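## Task

Dry run EL-3115 with an empty plate and empty dispenser tubing. (1) Lift the lid off LP1 and set it on the plate. (2) Press START/STOP on TIMER (set to 9 min 58 s) and wait for the countdown to finish. (3) Remove the lid from the plate and return it to LP1, upright and lying flat within LP1's locators. (4) Press the dispenser's START, pressing again if its stage does not move, and wait until Done is lit in its status list. (5) Press the reader's IN/OUT so its stage comes out, then carry the plate from the dispenser's stage to the reader's stage, seated, with well A1 at the corner engraved 'A1'. (6) Press the reader's START, wait until Results is lit, and leave the plate inside. The task fails if: the plate stays uncovered for a long stretch while TIMER is running; the dispenser is started before TIMER has finished, without the uncovered plate on its stage, or a second time after it has run; or either machine is started, or the reader's stage sent in, while the plate on that stage is not at least roughly down within its locators. Anything held in place only by the robot at the end does not count. Release and move the gripper away at the end. Pressing the reader's START while something you had to change is still wrong is worse than not pressing it.

## Robot and tools

Robot: one arm (yam_st) with six revolute joints (waist, shoulder, elbow, wrist pitch, wrist yaw, wrist roll) and a two-finger parallel gripper. One camera, cam_wrist (504x504), rides on the gripper.

Frames. Results report the gripper pose in the scene frame: origin on the table top under the arm base, +z up, +y to the left when facing along +x. end_effector_position (m) is the point between the finger pads, about 1 cm short of the fingertips; orientation is end_effector_quat_wxyz. The base may be slightly tilted, and the printed position can be off, more so at long reach. In the gripper's own axes the fingers point along +z and close along y.

execute_actions(actions): a list of actions run in sequence. Each action is a table of up to 15 rows; each row lasts one control step (1/30 s), and a short table repeats its last row to fill 15 steps. A row is 7 numbers in [-1, 1]: dx, dy, dz, rx, ry, rz, opening. The first six are an offset, in gripper axes, from the gripper's measured pose at the start of that action (for the first action in a call, the pose in the latest result). Every row is relative to that same start pose, not to the previous row. Scale: 1.0 = 0.6 m for dx, dy, dz and 180 degrees for the rotation vector rx, ry, rz. opening is absolute: +1 fully open (0.094 m), -1 closed. An empty list just returns the current state and image.

move(target, speed, blocking): drives the gripper along a straight path toward one target. target is one 7-number row as above: an offset in gripper axes from the pose in the last result that reported one, plus an absolute opening (sent at the start). speed is in m/s, 0.002 to 0.5 (default 0.25); rotation is capped at twice that in rad/s. Paths last 0.5 to 10 s and are cut off at 10 s. It does not avoid obstacles, and the gripper may lag, stray or exceed speed, especially near a straight elbow. Faster contact and targets set deeper past a surface hit harder. The result adds a move: line: done (at rest near target), or off_target, moving, held, fault, with the remaining distance and any limits (paced = pose clipped; held = steps blocked by a check, after which the arm may jump faster). blocking=false returns after 0.5 s while motion continues; then use wait(0) to poll or stop to brake, since new moves and actions are refused until it ends.

wait(seconds): 0 to 10 s; the arm keeps its last command and a running move continues. stop(): brakes a running move; needs room, more when fast; fingers keep going. zoom_image(camera, region): camera "cam_wrist", region [x0, y0, x1, y1] in image pixels from the top-left, at most 504 by 504; gives a closer look. read_manual(section): only "licences"; no motion. finished_scene(scene): pass the current scene number to end it irreversibly; it reports success and gives the next task. Ending a reply without a tool call ends everything.

Control details. Each step the commanded pose is clipped to 70 mm and 16 degrees from the measured pose, so far targets take several actions; after an action the arm goes at most to the last clipped pose. Position is favoured over orientation. Joint friction can leave the gripper up to about 31 mm short, and smaller commands may not move it. Since offsets start from the measured pose, repeating a small push into something rigid does not press harder, but into something that yields it goes further. Hand target in a result is what the controller is currently steering to; step readings list positions and mark HELD steps. A pose unreachable line means the clearance check (which counts the base mount) altered or blocked the command.

Gripping. grip_measured uses the same scale as opening. To hold, command about 0.03 below grip_measured (less for a lighter grip). Readings may be off by about 1 mm. Pad force tops out around 50 to 62 N, less on thin parts, with a brief spike on first contact. Joint positions list the six joints (rad) then the pad gap (m); ranges: waist -2.618 to 3.054, shoulder and elbow 0.000 to 3.142, wrist pitch and yaw -1.571 to 1.571, wrist roll -2.094 to 2.094.

Stations. LP1 and N1 are named on the deck. TIMER is loose on the bench; START/STOP is its lower-right key; a blue mark above the display shows it running; its lamp turns green near the end and red when done. Dispenser: START is the leftmost key; status list top to bottom Ready, Done, Dispensing. A loose capped bottle stands next to it. Reader: lower row, START is the 1st key and IN/OUT the 3rd from left; status list Ready, Results, Plate out, Reading. Well A1 is at the labelled short end, in the corner away from the labelled long side.

Cautions. Nothing may leave the table. Avoid drops, slips, slams, hard hits and strong pushes; press keys gently, and beware of nudging TIMER or the bottle. Loose items may occasionally be bumped by outside pushes. Holding loads heats motors: MOTOR HOT appears at 75 °C, 90 °C pauses the arm for 10 s, and at 100 °C the arm goes limp and falls; these show as OVER-TEMPERATURE FAULT lines. The robot keeps its last command while you think, so do not leave it gripping something heavy during long deliberation. At the end, open the fingers and move clear.

Each tool is called after "Call:" by a JSON object that holds its "api" and its "payload", one argument or row to a line.

## Session

Call:
{"api": "execute_actions", "payload": {
  "actions": []
}}

Scene clock: 0.00 s.
end_effector_position=(+0.4499, -0.0118, +0.1306) grip_measured=+1.000 end_effector_quat_wxyz=(+0.021, +0.825, -0.564, +0.033)
Joint positions: [ 0.138  2.38   1.728 -0.895  0.321 -1.882  0.094]
Joint velocities: [-0.012  0.022 -0.002  0.007  0.007  0.007  0.   ]
Motor temperatures (°C, as the motors report them): [27 24 27 26 26 24]
Hand target: +0.450, -0.012, +0.131; +0.021, +0.825, -0.564, +0.033

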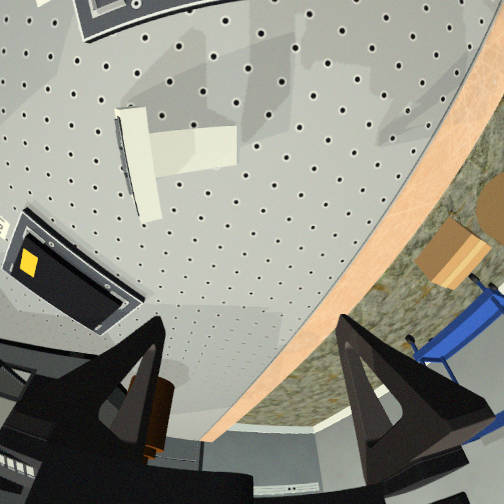

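Call:
{"api": "move", "payload": {
  "target": [0,0.2,-0.3,0,0,0.61,1]
}}

Scene clock: 14.03 s.
end_effector_position=(+0.3331, -0.0407, +0.3009) grip_measured=+1.000 end_effector_quat_wxyz=(+0.011, -0.013, +0.999, -0.037)
Joint positions: [ 0.203  1.786  1.523 -1.314  0.321  0.106  0.094]
Joint velocities: [-0.002 -0.012  0.012 -0.066 -0.037 -0.007  0.   ]
Motor temperatures (°C, as the motors report them): [27 31 29 26 26 24]
Hand target: +0.329, -0.039, +0.307; +0.014, -0.013, +0.999, -0.038
Off the commanded pose: 0.009 m, 0 deg.
move: done

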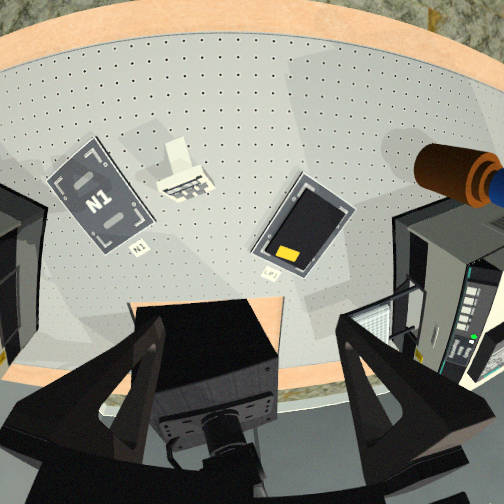

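Call:
{"api": "move", "payload": {
  "target": [0,-0.06,0.2,0,0,0,1]
}}

Scene clock: 22.67 s.
end_effector_position=(+0.3423, -0.0864, +0.1931) grip_measured=+1.000 end_effector_quat_wxyz=(+0.021, -0.010, +0.999, -0.037)
Joint positions: [-0.011  1.853  1.226 -0.858  0.314 -0.118  0.094]
Joint velocities: [-0.007  0.012  0.027 -0.022  0.051 -0.007  0.   ]
Motor temperatures (°C, as the motors report them): [27 32 29 26 26 24]
Hand target: +0.338, -0.085, +0.185; +0.013, -0.014, +0.999, -0.033
Off the commanded pose: 0.011 m, 1 deg.
move: off_target

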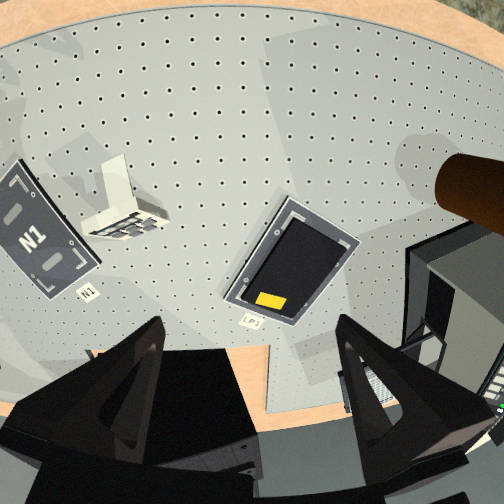

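Call:
{"api": "move", "payload": {
  "target": [0.08,-0.08,0.05,0,0,0.19,1]
}}

Scene clock: 30.20 s.
end_effector_position=(+0.3003, -0.1348, +0.1632) grip_measured=+1.000 end_effector_quat_wxyz=(+0.026, +0.274, +0.961, -0.029)
Joint positions: [-0.203  1.765  1.034 -0.705  0.292  0.26   0.094]
Joint velocities: [ 0.002 -0.002 -0.017 -0.022  0.081  0.022  0.   ]
Motor temperatures (°C, as the motors report them): [27 33 30 27 26 24]
Hand target: +0.297, -0.136, +0.165; +0.032, +0.285, +0.958, -0.026
Off the commanded pose: 0.005 m, 1 deg.
move: done

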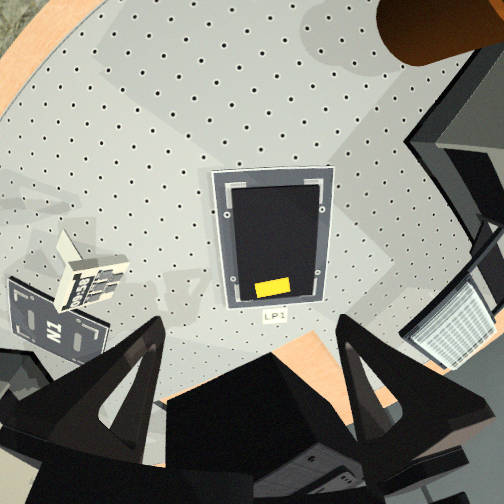

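Call:
{"api": "move", "payload": {
  "target": [0.0,-0.035,0.1,-0.013,0.021,-0.012,1],
  "speed": 0.1
}}

Scene clock: 45.17 s.
end_effector_position=(+0.2985, -0.1603, +0.1149) grip_measured=+1.000 end_effector_quat_wxyz=(+0.011, +0.261, +0.965, -0.004)
Joint positions: [-0.34   1.899  1.034 -0.569  0.225  0.1    0.094]
Joint velocities: [ 0.002 -0.002 -0.002 -0.037  0.007 -0.051  0.   ]
Motor temperatures (°C, as the motors report them): [27 35 30 27 26 24]
Hand target: +0.292, -0.157, +0.106; +0.000, +0.257, +0.966, +0.001
Off the commanded pose: 0.013 m, 2 deg.
move: off_target

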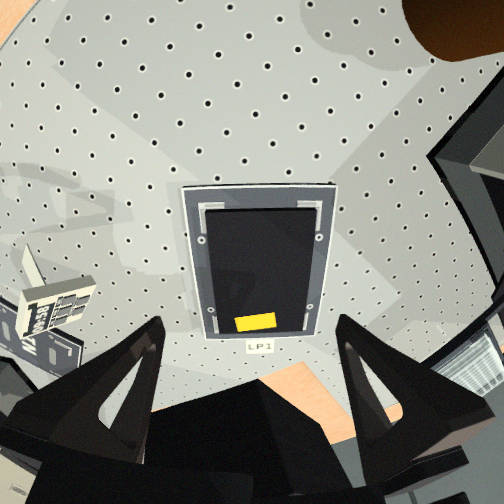

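Call:
{"api": "move", "payload": {
  "target": [0.03,-0.017,0.1,-0.006,0.003,0,1],
  "speed": 0.1
}}

Scene clock: 49.17 s.
end_effector_position=(+0.2881, -0.1656, +0.0637) grip_measured=+1.000 end_effector_quat_wxyz=(+0.021, +0.263, +0.965, +0.001)
Joint positions: [-0.412  2.009  0.944 -0.335  0.199  0.029  0.094]
Joint velocities: [ 0.017  0.012 -0.012  0.022 -0.066  0.022  0.   ]
Motor temperatures (°C, as the motors report them): [27 35 30 27 26 24]
Hand target: +0.280, -0.162, +0.055; +0.010, +0.261, +0.965, +0.007
Off the commanded pose: 0.014 m, 2 deg.
move: off_target

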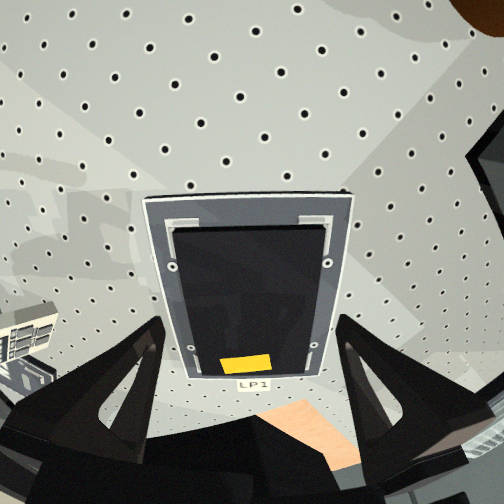

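Call:
{"api": "move", "payload": {
  "target": [0.04,0.0,0.06,0.004,0.02,0,1],
  "speed": 0.05
}}

Scene clock: 55.70 s.
end_effector_position=(+0.2807, -0.1554, +0.0368) grip_measured=+1.000 end_effector_quat_wxyz=(+0.003, +0.259, +0.966, +0.005)
Joint positions: [-0.412  2.099  0.932 -0.272  0.2    0.028  0.094]
Joint velocities: [ 0.002  0.007  0.007 -0.081 -0.022 -0.066  0.   ]
Motor temperatures (°C, as the motors report them): [27 35 30 27 26 24]
Hand target: +0.269, -0.154, +0.028; -0.011, +0.263, +0.965, +0.004
Off the commanded pose: 0.016 m, 2 deg.
move: off_target

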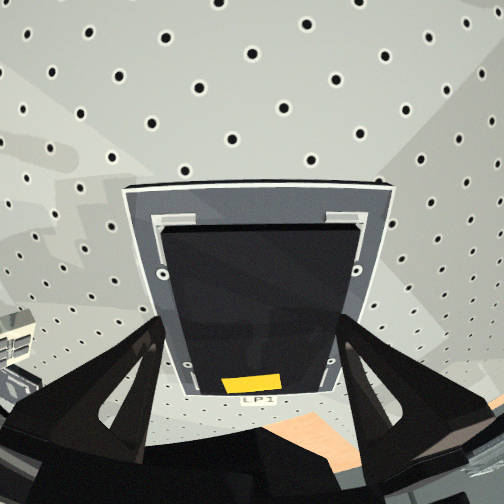

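Call:
{"api": "move", "payload": {
  "target": [0.015,-0.016,0.0,0,0,0,1],
  "speed": 0.03
}}

Scene clock: 59.97 s.
end_effector_position=(+0.2723, -0.1572, +0.0347) grip_measured=+1.000 end_effector_quat_wxyz=(+0.001, +0.258, +0.966, +0.005)
Joint positions: [-0.431  2.091  0.907 -0.256  0.198  0.009  0.094]
Joint velocities: [ 0.022 -0.007  0.012  0.037  0.037  0.037  0.   ]
Motor temperatures (°C, as the motors report them): [27 35 29 27 26 24]
Hand target: +0.268, -0.159, +0.037; +0.003, +0.259, +0.966, +0.005
Off the commanded pose: 0.005 m, 0 deg.
move: done

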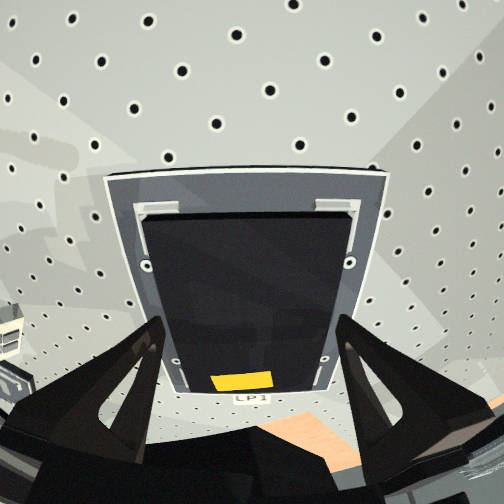

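Call:
{"api": "move", "payload": {
  "target": [0.008,0,0.03,0,0,0,1],
  "speed": 0.02
}}

Scene clock: 67.07 s.
end_effector_position=(+0.2783, -0.1593, +0.0297) grip_measured=+1.000 end_effector_quat_wxyz=(+0.013, +0.258, +0.966, +0.002)
Joint positions: [-0.431  2.109  0.907 -0.21   0.198  0.003  0.094]
Joint velocities: [0.002 0.007 0.017 0.051 0.037 0.037 0.   ]
Motor temperatures (°C, as the motors report them): [27 36 29 27 26 24]
Hand target: +0.268, -0.155, +0.018; +0.001, +0.258, +0.966, +0.006
Off the commanded pose: 0.017 m, 2 deg.
move: off_target

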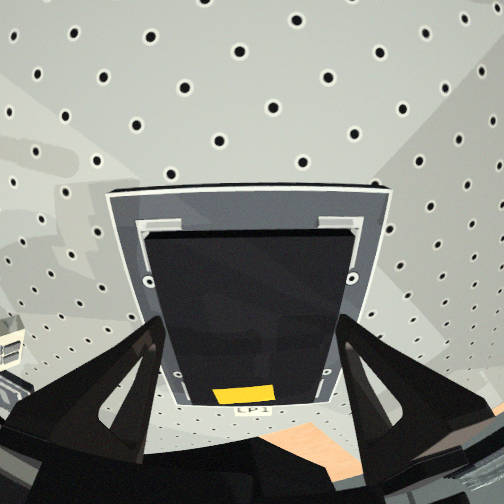

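Call:
{"api": "move", "payload": {
  "target": [0.025,0.004,0.035,0.002,0.008,0,1],
  "speed": 0.02
}}

Scene clock: 71.57 s.
end_effector_position=(+0.2789, -0.1595, +0.0295) grip_measured=+1.000 end_effector_quat_wxyz=(+0.015, +0.258, +0.966, +0.002)
Joint positions: [-0.431  2.11   0.907 -0.207  0.197  0.003  0.094]
Joint velocities: [-0.002  0.017  0.002 -0.022 -0.022 -0.051  0.   ]
Motor temperatures (°C, as the motors report them): [27 36 29 27 26 24]
Hand target: +0.266, -0.150, +0.011; -0.000, +0.259, +0.966, +0.003
Off the commanded pose: 0.026 m, 2 deg.
move: off_target

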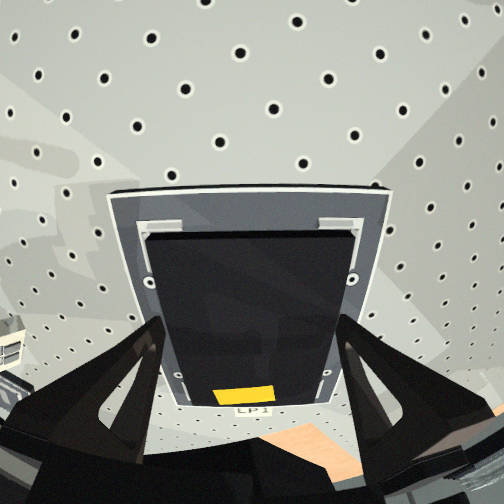

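Call:
{"api": "zoom_image", "payload": {
  "camera": "cam_wrist",
  "region": [120,260,380,400]
}}

Region (120, 260, 380, 400) of cam_wrist's 504x504 image, scaled by 1.938, with more detail than that image has; it fills the top 271 rows of this view, and the rest is white.

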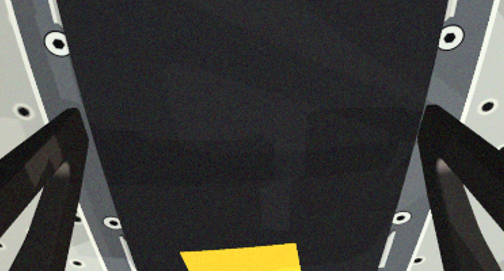

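Call:
{"api": "move", "payload": {
  "target": [0,0,0,0,0,0,0.74],
  "speed": 0.02
}}

Scene clock: 84.50 s.
end_effector_position=(+0.2788, -0.1599, +0.0296) grip_measured=+0.775 end_effector_quat_wxyz=(+0.015, +0.259, +0.966, +0.002)
Joint positions: [-0.431  2.11   0.907 -0.207  0.198  0.003  0.083]
Joint velocities: [ 0.002  0.002  0.002 -0.007 -0.051  0.007 -0.   ]
Motor temperatures (°C, as the motors report them): [27 35 29 28 26 24]
Hand target: +0.279, -0.159, +0.029; +0.015, +0.258, +0.966, +0.002
Off the commanded pose: 0.000 m, 0 deg.
move: done

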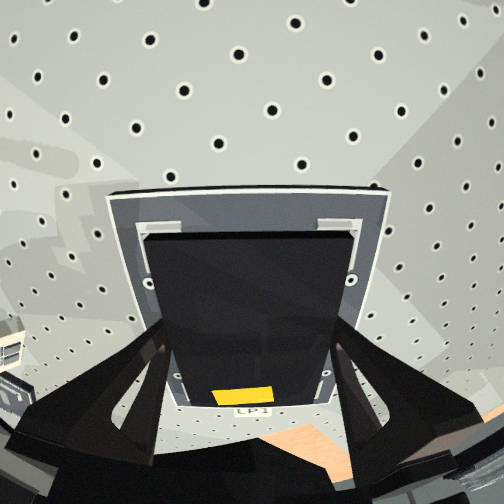

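Call:
{"api": "move", "payload": {
  "target": [0,0,-0.3,0,0,0,0.74],
  "speed": 0.08
}}

Call:
{"api": "move", "payload": {
  "target": [0.2,-0.15,0,0,0,0.3,0.74],
  "speed": 0.12
}}

Scene clock: 91.67 s.
end_effector_position=(+0.2673, -0.1537, +0.1971) grip_measured=+0.775 end_effector_quat_wxyz=(+0.001, +0.257, +0.966, +0.005)
Joint positions: [-0.309  1.637  1.066 -0.894  0.214  0.13   0.083]
Joint velocities: [-0.002 -0.002 -0.012 -0.051 -0.066 -0.022  0.   ]
Motor temperatures (°C, as the motors report them): [27 36 29 28 26 24]
Hand target: +0.272, -0.155, +0.207; +0.013, +0.258, +0.966, +0.000
Off the commanded pose: 0.015 m, 2 deg.
move: off_target

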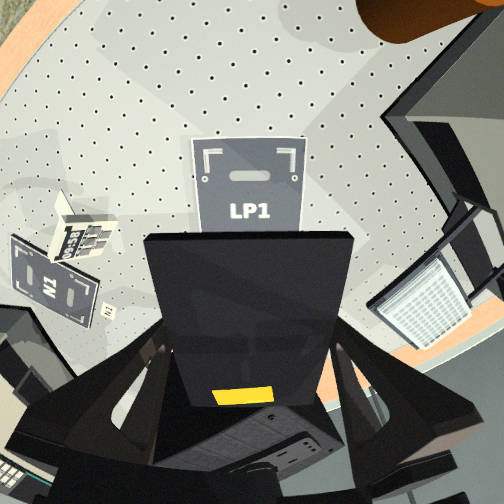

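Scene clock: 95.90 s.
end_effector_position=(+0.1276, -0.1747, +0.1950) grip_measured=+0.775 end_effector_quat_wxyz=(+0.006, +0.661, +0.750, +0.008)
Joint positions: [-0.731  1.162  0.678 -0.888  0.144  0.627  0.083]
Joint velocities: [ 0.002 -0.002 -0.022  0.037  0.022 -0.007  0.   ]
Motor temperatures (°C, as the motors report them): [27 36 29 27 26 24]
Hand target: +0.122, -0.169, +0.194; +0.001, +0.668, +0.744, +0.012
Off the commanded pose: 0.010 m, 1 deg.
move: done

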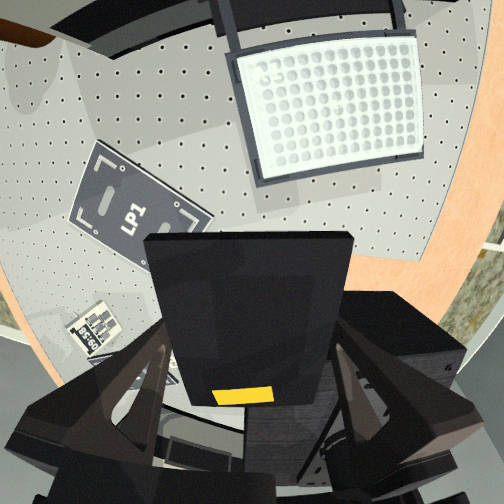

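Call:
{"api": "move", "payload": {
  "target": [-0.15,0.03,0,0,0,0.43,0.74],
  "speed": 0.12
}}

Scene clock: 114.60 s.
end_effector_position=(+0.1563, -0.2567, +0.1991) grip_measured=+0.776 end_effector_quat_wxyz=(+0.004, +0.983, +0.183, +0.011)
Joint positions: [-0.866  1.455  0.986 -0.878  0.117  1.823  0.083]
Joint velocities: [-0.012 -0.042 -0.007 -0.037  0.066  0.051 -0.001]
Motor temperatures (°C, as the motors report them): [27 34 31 27 26 24]
Hand target: +0.157, -0.261, +0.198; -0.000, +0.985, +0.172, +0.012
Off the commanded pose: 0.006 m, 1 deg.
move: done

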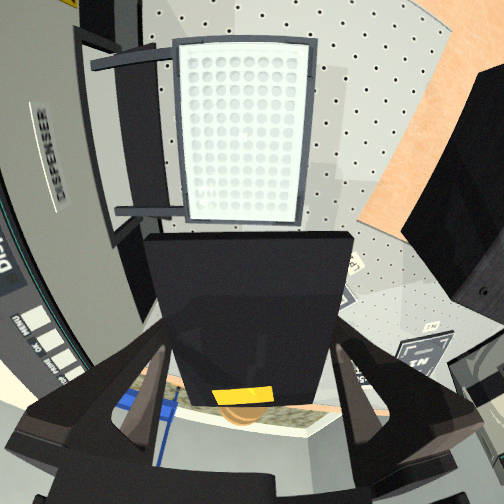

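Call:
{"api": "move", "payload": {
  "target": [-0.13,0.005,0.05,0,0,0,0.74],
  "speed": 0.08
}}

Scene clock: 120.07 s.
end_effector_position=(+0.0901, -0.2935, +0.1788) grip_measured=+0.776 end_effector_quat_wxyz=(+0.019, +0.983, +0.180, +0.015)
Joint positions: [-1.174  1.455  0.928 -0.764  0.041  1.527  0.083]
Joint velocities: [ 0.002  0.002  0.002 -0.007 -0.007 -0.051 -0.001]
Motor temperatures (°C, as the motors report them): [27 33 31 27 26 24]
Hand target: +0.087, -0.287, +0.169; +0.004, +0.983, +0.181, +0.016
Off the commanded pose: 0.014 m, 2 deg.
move: off_target

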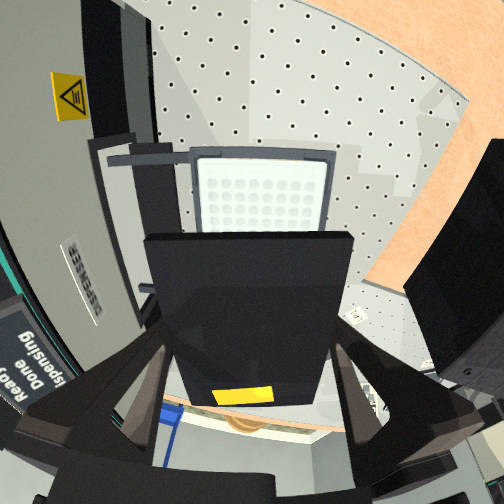

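Call:
{"api": "move", "payload": {
  "target": [0,-0.025,0.07,0.014,-0.012,0,0.74],
  "speed": 0.05
}}

Scene clock: 125.60 s.
end_effector_position=(+0.0843, -0.2890, +0.1451) grip_measured=+0.776 end_effector_quat_wxyz=(+0.012, +0.984, +0.176, -0.004)
Joint positions: [-1.174  1.529  0.856 -0.637  0.078  1.534  0.083]
Joint velocities: [-0.017  0.007 -0.027 -0.022  0.007 -0.037 -0.001]
Motor temperatures (°C, as the motors report them): [27 33 31 27 26 24]
Hand target: +0.085, -0.281, +0.137; +0.001, +0.984, +0.180, -0.008
Off the commanded pose: 0.012 m, 1 deg.
move: off_target

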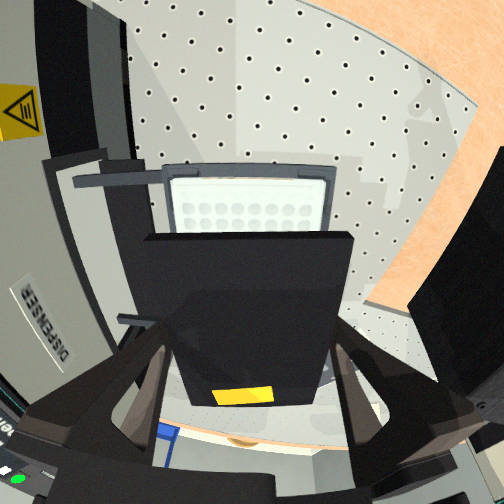

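Call:
{"api": "move", "payload": {
  "target": [0,-0.012,0.047,0.007,0,0,0.74],
  "speed": 0.03
}}

Scene clock: 129.27 s.
end_effector_position=(+0.0859, -0.2903, +0.1266) grip_measured=+0.776 end_effector_quat_wxyz=(+0.014, +0.984, +0.176, -0.004)
Joint positions: [-1.174  1.583  0.829 -0.552  0.078  1.535  0.083]
Joint velocities: [ 0.007  0.012 -0.017  0.007 -0.066  0.007 -0.002]
Motor temperatures (°C, as the motors report them): [27 33 31 27 26 24]
Hand target: +0.081, -0.283, +0.118; +0.001, +0.984, +0.176, -0.006
Off the commanded pose: 0.013 m, 2 deg.
move: off_target

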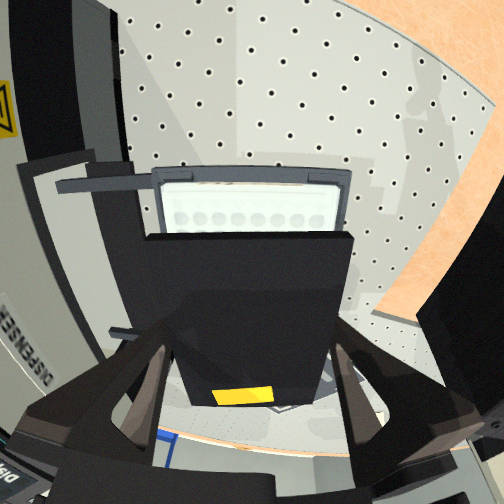

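Call:
{"api": "move", "payload": {
  "target": [-0.033,-0.012,0.015,0.008,0,0,0.74],
  "speed": 0.03
}}

Scene clock: 134.43 s.
end_effector_position=(+0.0682, -0.2955, +0.1256) grip_measured=+0.776 end_effector_quat_wxyz=(+0.014, +0.985, +0.175, -0.008)
Joint positions: [-1.24   1.583  0.829 -0.549  0.067  1.474  0.083]
Joint velocities: [ 0.002 -0.002 -0.012 -0.022  0.007  0.007  0.001]
Motor temperatures (°C, as the motors report them): [27 33 31 27 26 24]
Hand target: +0.065, -0.291, +0.118; +0.003, +0.984, +0.175, -0.005
Off the commanded pose: 0.010 m, 1 deg.
move: done

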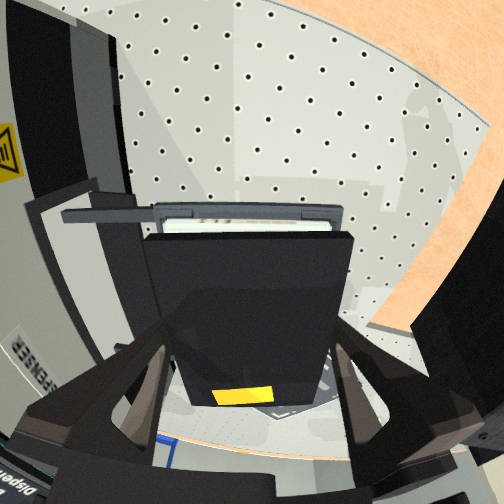

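Call:
{"api": "zoom_image", "payload": {
  "camera": "cam_wrist",
  "region": [130,180,370,260]
}}

Region (130, 180, 370, 260) of cam_wrist's 504x504 image, scaled by 2.100, with more detail than that image has.

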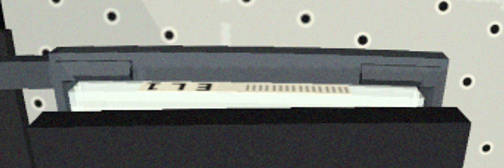

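Call:
{"api": "move", "payload": {
  "target": [0.0,-0.01,0.032,0.008,0,0,0.74],
  "speed": 0.02
}}

Call:
{"api": "zoom_image", "payload": {
  "camera": "cam_wrist",
  "region": [130,180,370,260]
}}

Scene clock: 147.07 s.
end_effector_position=(+0.0697, -0.2989, +0.1161) grip_measured=+0.776 end_effector_quat_wxyz=(+0.015, +0.984, +0.176, -0.007)
Joint positions: [-1.24   1.621  0.829 -0.508  0.066  1.471  0.083]
Joint velocities: [-0.017 -0.002 -0.017 -0.007 -0.051 -0.022 -0.   ]
Motor temperatures (°C, as the motors report them): [27 33 31 27 26 24]
Hand target: +0.066, -0.290, +0.107; +0.002, +0.985, +0.174, -0.010
Off the commanded pose: 0.014 m, 2 deg.
move: off_target

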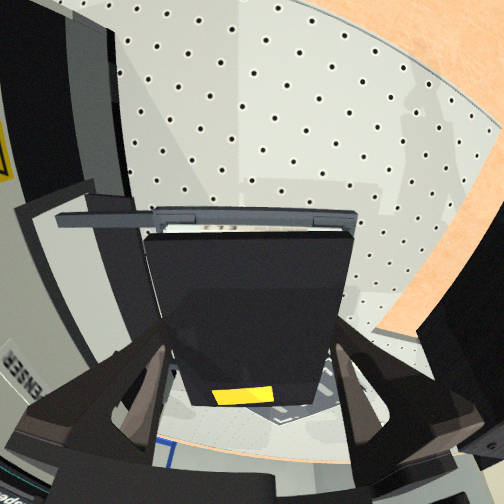

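Region (130, 180, 370, 260) of cam_wrist's 504x504 image, scaled by 2.100, with more detail than that image has.

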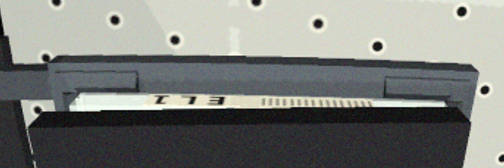

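Call:
{"api": "move", "payload": {
  "target": [0.012,-0.018,0.012,0.008,0,0.008,0.74],
  "speed": 0.02
}}

Call:
{"api": "zoom_image", "payload": {
  "camera": "cam_wrist",
  "region": [130,180,370,260]
}}

Scene clock: 153.33 s.
end_effector_position=(+0.0714, -0.2943, +0.1141) grip_measured=+0.776 end_effector_quat_wxyz=(+0.012, +0.987, +0.162, -0.007)
Joint positions: [-1.231  1.621  0.817 -0.504  0.067  1.509  0.083]
Joint velocities: [-0.012  0.017  0.002 -0.022  0.051  0.007 -0.001]
Motor temperatures (°C, as the motors report them): [27 33 31 27 26 24]
Hand target: +0.072, -0.286, +0.109; +0.003, +0.987, +0.163, -0.009
Off the commanded pose: 0.010 m, 1 deg.
move: done

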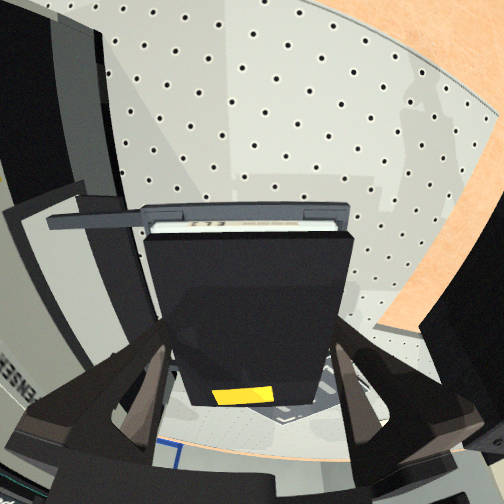

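Region (130, 180, 370, 260) of cam_wrist's 504x504 image, scaled by 2.100, with more detail than that image has.

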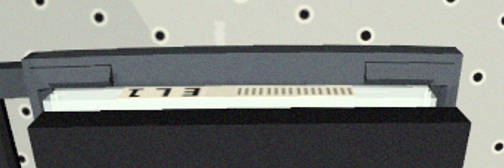

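Call:
{"api": "move", "payload": {
  "target": [0.0,-0.011,0.03,0.007,0,0,0.74],
  "speed": 0.02
}}

Call:
{"api": "zoom_image", "payload": {
  "camera": "cam_wrist",
  "region": [130,180,370,260]
}}

Scene clock: 158.63 s.
end_effector_position=(+0.0722, -0.2966, +0.1100) grip_measured=+0.776 end_effector_quat_wxyz=(+0.014, +0.987, +0.161, -0.006)
Joint positions: [-1.231  1.638  0.817 -0.482  0.068  1.51   0.083]
Joint velocities: [-0.007 -0.007 -0.007 -0.051  0.037  0.037 -0.   ]
Motor temperatures (°C, as the motors report them): [27 33 31 27 26 24]
Hand target: +0.069, -0.288, +0.097; +0.001, +0.987, +0.161, -0.008
Off the commanded pose: 0.016 m, 2 deg.
move: off_target

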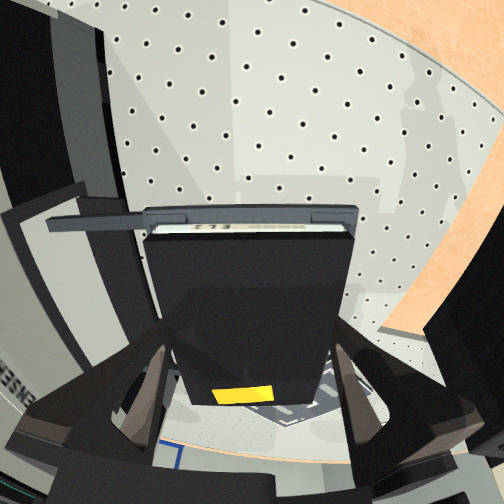

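Region (130, 180, 370, 260) of cam_wrist's 504x504 image, scaled by 2.100, with more detail than that image has.

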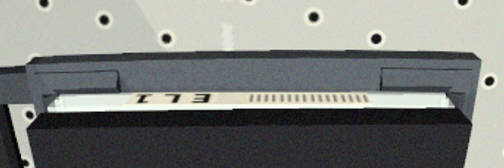

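Call:
{"api": "move", "payload": {
  "target": [-0.013,-0.011,0.018,0.007,0,0,0.74],
  "speed": 0.01
}}

Call:
{"api": "zoom_image", "payload": {
  "camera": "cam_wrist",
  "region": [130,180,370,260]
}}

Scene clock: 165.83 s.
end_effector_position=(+0.0720, -0.2966, +0.1098) grip_measured=+0.776 end_effector_quat_wxyz=(+0.013, +0.987, +0.162, +0.001)
Joint positions: [-1.242  1.638  0.817 -0.482  0.049  1.497  0.083]
Joint velocities: [-0.012 -0.002 -0.027  0.037 -0.037  0.11  -0.001]
Motor temperatures (°C, as the motors report them): [27 33 31 27 26 24]
Hand target: +0.063, -0.293, +0.100; +0.004, +0.987, +0.161, -0.008
Off the commanded pose: 0.015 m, 2 deg.
move: off_target

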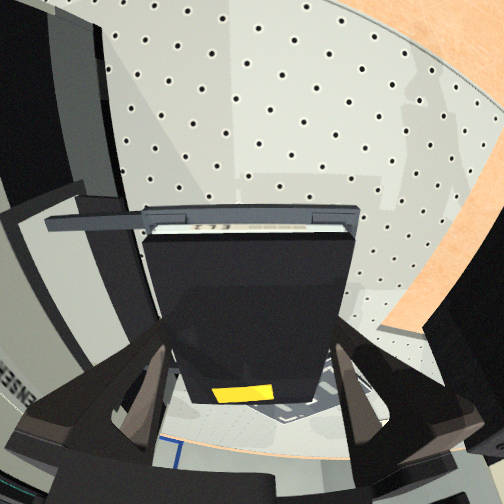

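Region (130, 180, 370, 260) of cam_wrist's 504x504 image, scaled by 2.100, with more detail than that image has.

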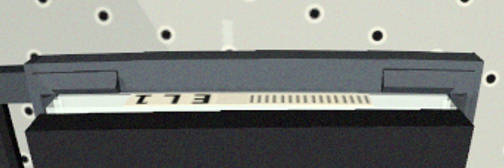

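Call:
{"api": "move", "payload": {
  "target": [0,0,0,0,0,0,1],
  "speed": 0.01
}}

Call:
{"api": "move", "payload": {
  "target": [0.05,-0.03,-0.12,0,0,0,1],
  "speed": 0.05
}}

Scene clock: 170.70 s.
end_effector_position=(+0.0720, -0.2964, +0.1098) grip_measured=+0.998 end_effector_quat_wxyz=(+0.013, +0.987, +0.162, +0.002)
Joint positions: [-1.242  1.638  0.817 -0.483  0.048  1.497  0.094]
Joint velocities: [ 0.002  0.017  0.002 -0.095  0.007 -0.007 -0.   ]
Motor temperatures (°C, as the motors report them): [27 32 31 27 26 24]
Hand target: +0.072, -0.297, +0.110; +0.013, +0.987, +0.162, +0.001
Off the commanded pose: 0.000 m, 0 deg.
move: done

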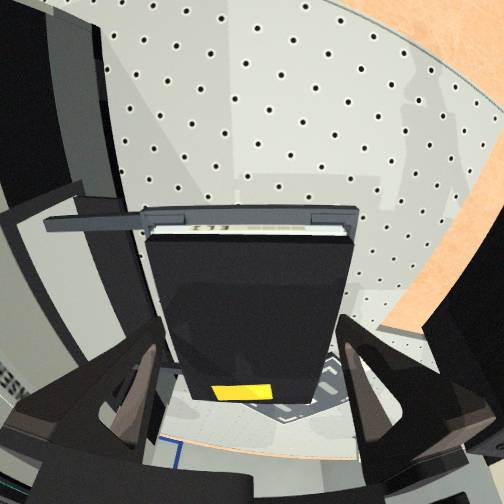

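Scene clock: 172.77 s.
end_effector_position=(+0.0903, -0.2611, +0.1700) grip_measured=+0.998 end_effector_quat_wxyz=(-0.002, +0.987, +0.163, -0.002)
Joint positions: [-1.112  1.409  0.832 -0.765  0.083  1.624  0.094]
Joint velocities: [-0.017 -0.002 -0.007  0.007 -0.037 -0.037 -0.001]
Motor temperatures (°C, as the motors report them): [27 33 31 27 26 24]
Hand target: +0.094, -0.267, +0.179; +0.012, +0.987, +0.163, -0.001
Off the commanded pose: 0.014 m, 2 deg.
move: off_target

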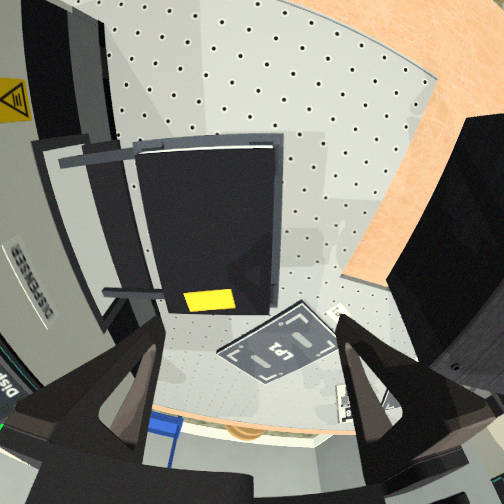

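Call:
{"api": "move", "payload": {
  "target": [0.03,-0.13,0.0,-0.2,0,0,1],
  "speed": 0.1
}}

Scene clock: 179.60 s.
end_effector_position=(+0.0873, -0.1924, +0.1693) grip_measured=+0.998 end_effector_quat_wxyz=(+0.298, +0.938, +0.168, +0.052)
Joint positions: [-0.835  0.411  0.088 -0.433  0.288  1.735  0.094]
Joint velocities: [-0.012 -0.012 -0.012 -0.007 -0.007  0.022 -0.   ]
Motor temperatures (°C, as the motors report them): [27 33 31 27 26 24]
Hand target: +0.087, -0.193, +0.169; +0.297, +0.939, +0.167, +0.051
Off the commanded pose: 0.012 m, 2 deg.
move: held; limits=held; held on 8 of 102 steps, including the last
pose unreachable: on one or more control steps of this call, first in action 0 (counted from 0), an arm could not follow its commanded pose, so it was not sent that pose on those steps. On the call's last step it was still not sent that pose. It may still have moved: this result reports where it is.
cause: the commanded pose would bring two parts of the arm too close to each other (its upper arm (the part past joint 2) and its wrist (the part past joint 5), with joints 3 (elbow) to 5 (wrist yaw) between them).

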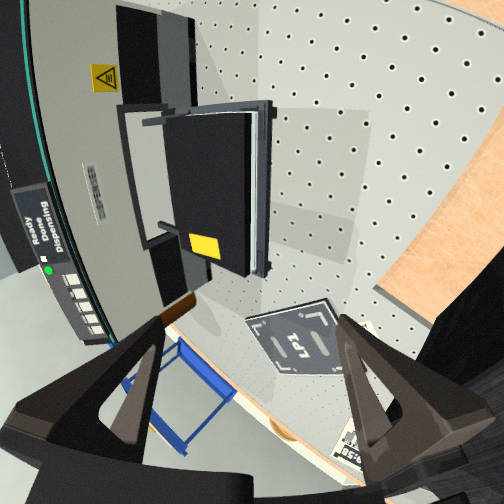

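Call:
{"api": "zoom_image", "payload": {
  "camera": "cam_wrist",
  "region": [150,90,300,290]
}}

Region (150, 90, 300, 290) of cam_wrist's 504x504 image, scaled by 2.520, with more detail than that image has; it fills the left 378 columns of this view, and the rest is white.

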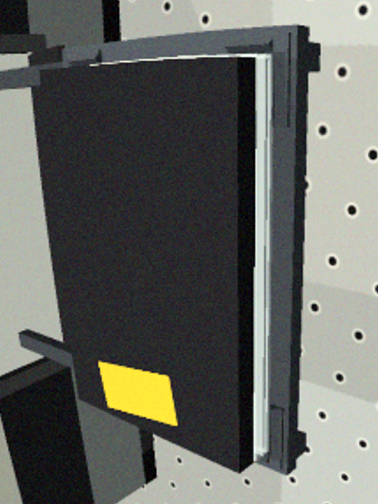

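Call:
{"api": "move", "payload": {
  "target": [0.067,0.118,0.103,0.195,0,0,-1],
  "speed": 0.1
}}

Scene clock: 196.70 s.
end_effector_position=(+0.1553, -0.2628, +0.1678) grip_measured=-0.997 end_effector_quat_wxyz=(+0.008, +0.984, +0.179, +0.002)
Joint positions: [-0.885  1.53   0.932 -0.746  0.132  1.81   0.   ]
Joint velocities: [ 0.002  0.002 -0.002 -0.066  0.051 -0.007  0.   ]
Motor temperatures (°C, as the motors report them): [27 31 33 29 26 24]
Hand target: +0.155, -0.265, +0.166; -0.000, +0.985, +0.170, +0.002
Off the commanded pose: 0.009 m, 1 deg.
move: done

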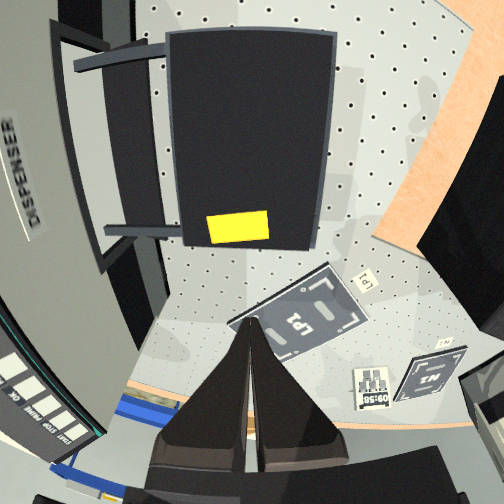

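Call:
{"api": "move", "payload": {
  "target": [0.01,-0.012,0.1,0.005,0,0.006,-1],
  "speed": 0.05
}}

Scene clock: 200.53 s.
end_effector_position=(+0.1633, -0.2627, +0.1175) grip_measured=-0.997 end_effector_quat_wxyz=(+0.013, +0.984, +0.176, +0.005)
Joint positions: [-0.885  1.668  0.856 -0.52   0.132  1.815  0.   ]
Joint velocities: [ 0.002  0.007  0.007 -0.095 -0.066 -0.037  0.   ]
Motor temperatures (°C, as the motors report them): [27 31 33 29 26 24]
Hand target: +0.158, -0.256, +0.109; +0.001, +0.985, +0.170, +0.001
Off the commanded pose: 0.013 m, 2 deg.
move: off_target

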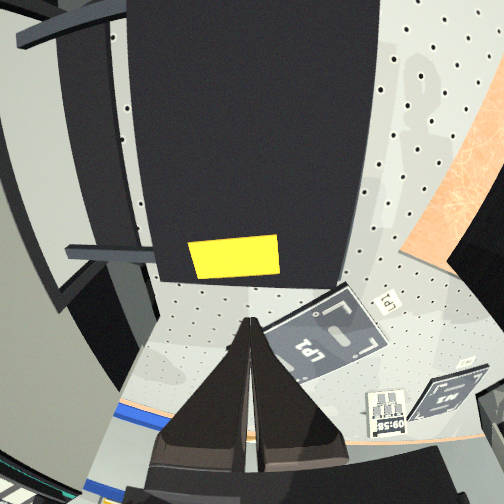

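Call:
{"api": "move", "payload": {
  "target": [-0.035,-0.01,0.018,0.006,0,0,-1],
  "speed": 0.015
}}

Scene clock: 206.57 s.
end_effector_position=(+0.1476, -0.2692, +0.1126) grip_measured=-0.997 end_effector_quat_wxyz=(+0.012, +0.984, +0.176, +0.005)
Joint positions: [-0.949  1.668  0.84  -0.499  0.115  1.754  0.   ]
Joint velocities: [ 0.012 -0.002  0.002  0.066  0.007 -0.022 -0.001]
Motor temperatures (°C, as the motors report them): [27 31 33 28 26 24]
Hand target: +0.142, -0.264, +0.107; +0.004, +0.984, +0.176, +0.004
Off the commanded pose: 0.010 m, 1 deg.
move: done

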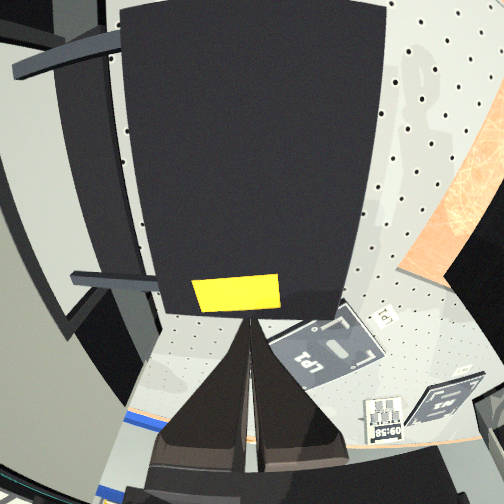

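Call:
{"api": "move", "payload": {
  "target": [-0.017,-0.006,0.004,0.003,0,0,-1],
  "speed": 0.008
}}

Scene clock: 210.53 s.
end_effector_position=(+0.1475, -0.2694, +0.1121) grip_measured=-0.997 end_effector_quat_wxyz=(+0.007, +0.984, +0.180, +0.017)
Joint positions: [-0.966  1.668  0.84  -0.498  0.086  1.73   0.   ]
Joint velocities: [ 0.002 -0.012  0.002 -0.051  0.022 -0.051  0.001]
Motor temperatures (°C, as the motors report them): [27 32 33 28 26 24]
Hand target: +0.137, -0.269, +0.110; +0.007, +0.984, +0.176, +0.005
Off the commanded pose: 0.011 m, 1 deg.
move: off_target

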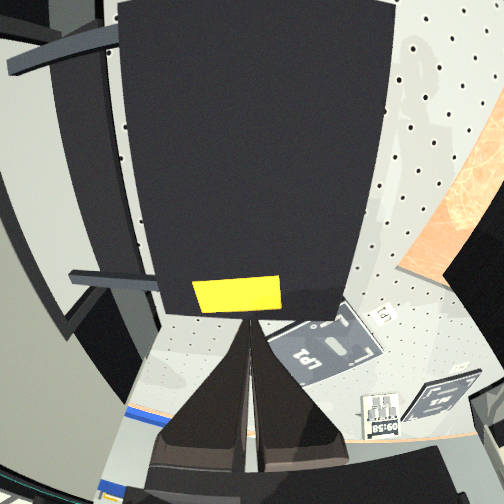

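Call:
{"api": "move", "payload": {
  "target": [0.1,-0.1,-0.15,0,0,-0.47,-1],
  "speed": 0.15
}}

Scene clock: 221.73 s.
end_effector_position=(+0.1758, -0.1898, +0.1921) grip_measured=-0.997 end_effector_quat_wxyz=(+0.003, +0.613, +0.790, +0.005)
Joint positions: [-0.618  1.372  0.827 -0.851  0.17   0.616  0.   ]
Joint velocities: [-0.002 -0.002 -0.012 -0.022 -0.051  0.007 -0.001]
Motor temperatures (°C, as the motors report them): [27 33 32 28 26 24]
Hand target: +0.178, -0.191, +0.199; +0.013, +0.606, +0.796, +0.002
Off the commanded pose: 0.011 m, 2 deg.
move: off_target

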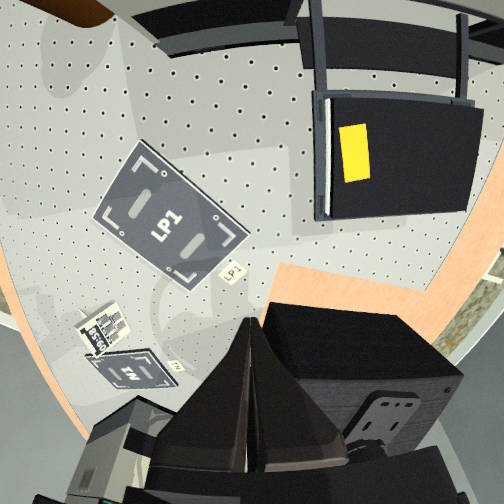

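Call:
{"api": "move", "payload": {
  "target": [0.3,0.24,0,0,0,-0.475,-1],
  "speed": 0.2
}}

Scene clock: 229.33 s.
end_effector_position=(+0.2608, +0.0100, +0.1884) grip_measured=-0.997 end_effector_quat_wxyz=(-0.008, -0.077, +0.997, -0.008)
Joint positions: [ 0.281  1.702  0.923 -0.85   0.256  0.067  0.   ]
Joint velocities: [ 0.002 -0.012  0.022 -0.081  0.022 -0.125  0.   ]
Motor temperatures (°C, as the motors report them): [27 33 33 28 26 24]
Hand target: +0.267, +0.013, +0.188; -0.006, -0.087, +0.996, -0.010
Off the commanded pose: 0.015 m, 2 deg.
move: off_target

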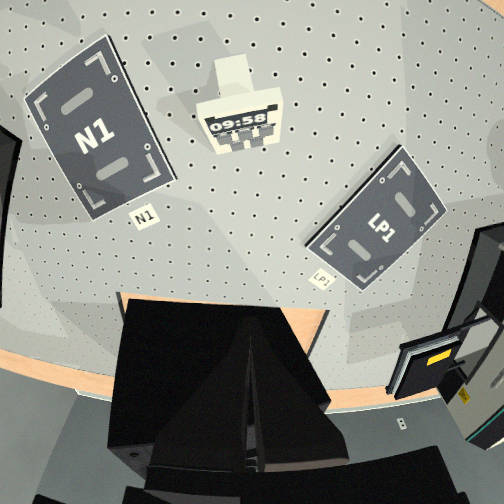

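Call:
{"api": "move", "payload": {
  "target": [0.03,0.0,0.14,0,-0.22,-0.055,-1],
  "speed": 0.1
}}

Scene clock: 236.90 s.
end_effector_position=(+0.2559, +0.0073, +0.1123) grip_measured=-0.997 end_effector_quat_wxyz=(+0.347, -0.160, +0.924, +0.019)
Joint positions: [ 0.052  1.785  0.061  0.857  0.032 -0.461  0.   ]
Joint velocities: [ 0.002 -0.012 -0.007  0.007  0.022 -0.007 -0.   ]
Motor temperatures (°C, as the motors report them): [27 33 33 28 26 24]
Hand target: +0.244, +0.008, +0.105; +0.332, -0.163, +0.929, +0.023
Off the commanded pose: 0.016 m, 2 deg.
move: off_target

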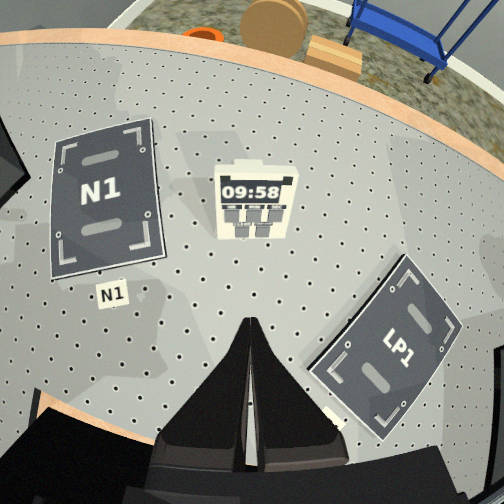

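Call:
{"api": "move", "payload": {
  "target": [0.01,-0.015,0.08,0,0,0,-1],
  "speed": 0.05
}}

Scene clock: 241.50 s.
end_effector_position=(+0.2799, +0.0055, +0.0771) grip_measured=-0.997 end_effector_quat_wxyz=(+0.343, -0.160, +0.925, +0.021)
Joint positions: [-0.007  2.125  0.177  1.072 -0.009 -0.506  0.   ]
Joint velocities: [-0.027 -0.012  0.012  0.066 -0.066 -0.022  0.   ]
Motor temperatures (°C, as the motors report them): [27 32 32 29 26 24]
Hand target: +0.286, +0.003, +0.075; +0.347, -0.160, +0.924, +0.019
Off the commanded pose: 0.007 m, 1 deg.
move: done

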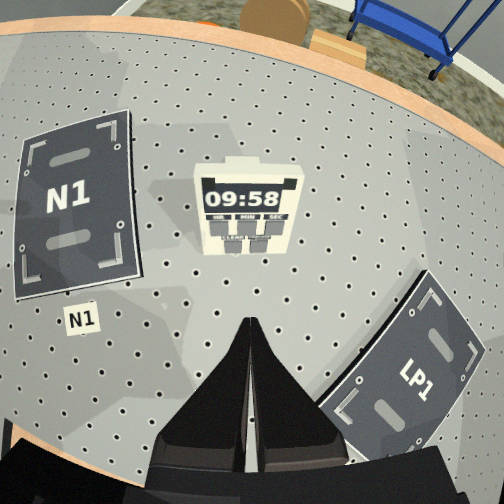

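Call:
{"api": "move", "payload": {
  "target": [-0.02,-0.012,0.07,0,0,0,-1],
  "speed": 0.04
}}

Scene clock: 246.37 s.
end_effector_position=(+0.3168, +0.0067, +0.0605) grip_measured=-0.997 end_effector_quat_wxyz=(+0.351, -0.159, +0.923, +0.019)
Joint positions: [-0.007  2.24   0.329  1.052 -0.009 -0.506  0.   ]
Joint velocities: [-0.007 -0.002  0.007  0.037  0.007 -0.037 -0.001]
Motor temperatures (°C, as the motors report them): [27 32 32 30 26 24]
Hand target: +0.317, +0.007, +0.054; +0.343, -0.160, +0.925, +0.021
Off the commanded pose: 0.007 m, 1 deg.
move: done

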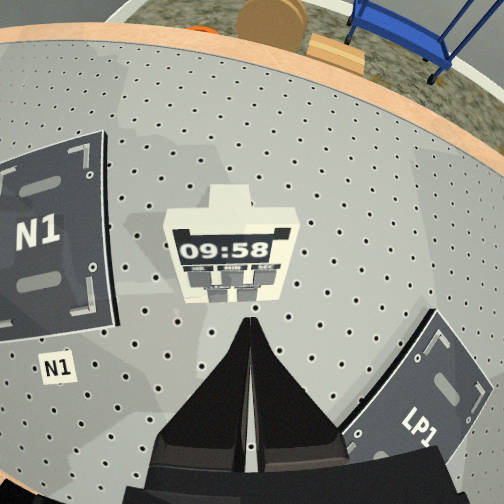

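Call:
{"api": "move", "payload": {
  "target": [0.036,0.006,0.042,0,0,0,-1],
  "speed": 0.03
}}

Scene clock: 259.20 s.
end_effector_position=(+0.3112, +0.0100, +0.0306) grip_measured=-0.997 end_effector_quat_wxyz=(+0.344, -0.160, +0.925, +0.022)
Joint positions: [-0.03   2.426  0.365  1.186 -0.025 -0.522  0.   ]
Joint velocities: [-0.002  0.012  0.012  0.022  0.051 -0.11  -0.   ]
Motor temperatures (°C, as the motors report them): [27 32 32 31 26 24]
Hand target: +0.318, +0.007, +0.028; +0.351, -0.159, +0.923, +0.019
Off the commanded pose: 0.007 m, 1 deg.
move: done

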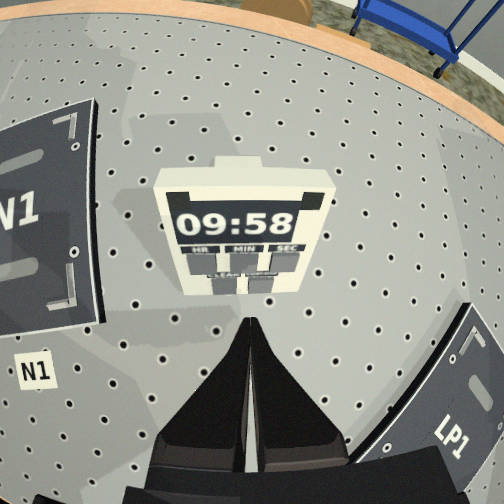

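Call:
{"api": "move", "payload": {
  "target": [-0.018,-0.015,0.02,0,0,0,-1],
  "speed": 0.02
}}

Scene clock: 266.77 s.
end_effector_position=(+0.3178, +0.0112, +0.0240) grip_measured=-0.997 end_effector_quat_wxyz=(+0.333, -0.163, +0.928, +0.026)
Joint positions: [-0.03   2.426  0.412  1.114 -0.026 -0.523  0.   ]
Joint velocities: [ 0.027  0.007 -0.002 -0.051 -0.007  0.022 -0.   ]
Motor temperatures (°C, as the motors report them): [27 32 31 31 26 24]
Hand target: +0.329, +0.006, +0.029; +0.344, -0.160, +0.925, +0.022
Off the commanded pose: 0.013 m, 1 deg.
move: off_target

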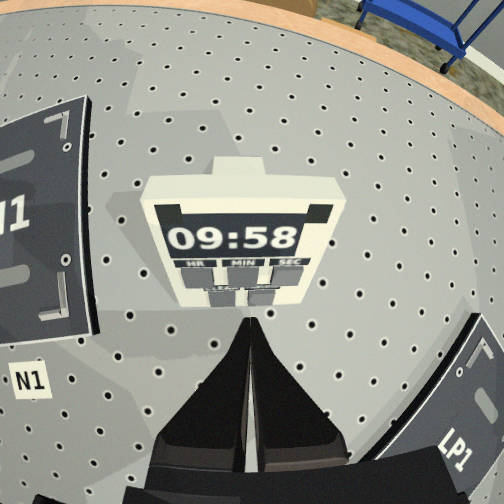

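Call:
{"api": "move", "payload": {
  "target": [-0.008,-0.025,-0.008,0,0,0,-1],
  "speed": 0.02
}}

Scene clock: 270.60 s.
end_effector_position=(+0.3185, +0.0022, +0.0279) grip_measured=-0.997 end_effector_quat_wxyz=(+0.329, -0.162, +0.930, +0.028)
Joint positions: [-0.066  2.377  0.412  1.054 -0.048 -0.548  0.   ]
Joint velocities: [-0.017 -0.007  0.012 -0.066  0.007 -0.037 -0.001]
Motor temperatures (°C, as the motors report them): [27 33 31 31 26 24]
Hand target: +0.323, -0.002, +0.032; +0.334, -0.162, +0.928, +0.027
Off the commanded pose: 0.007 m, 1 deg.
move: done

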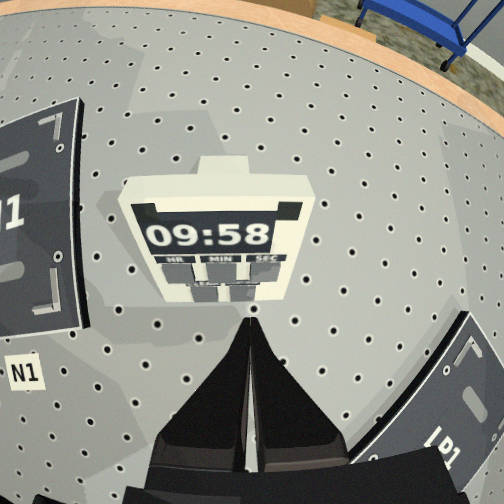

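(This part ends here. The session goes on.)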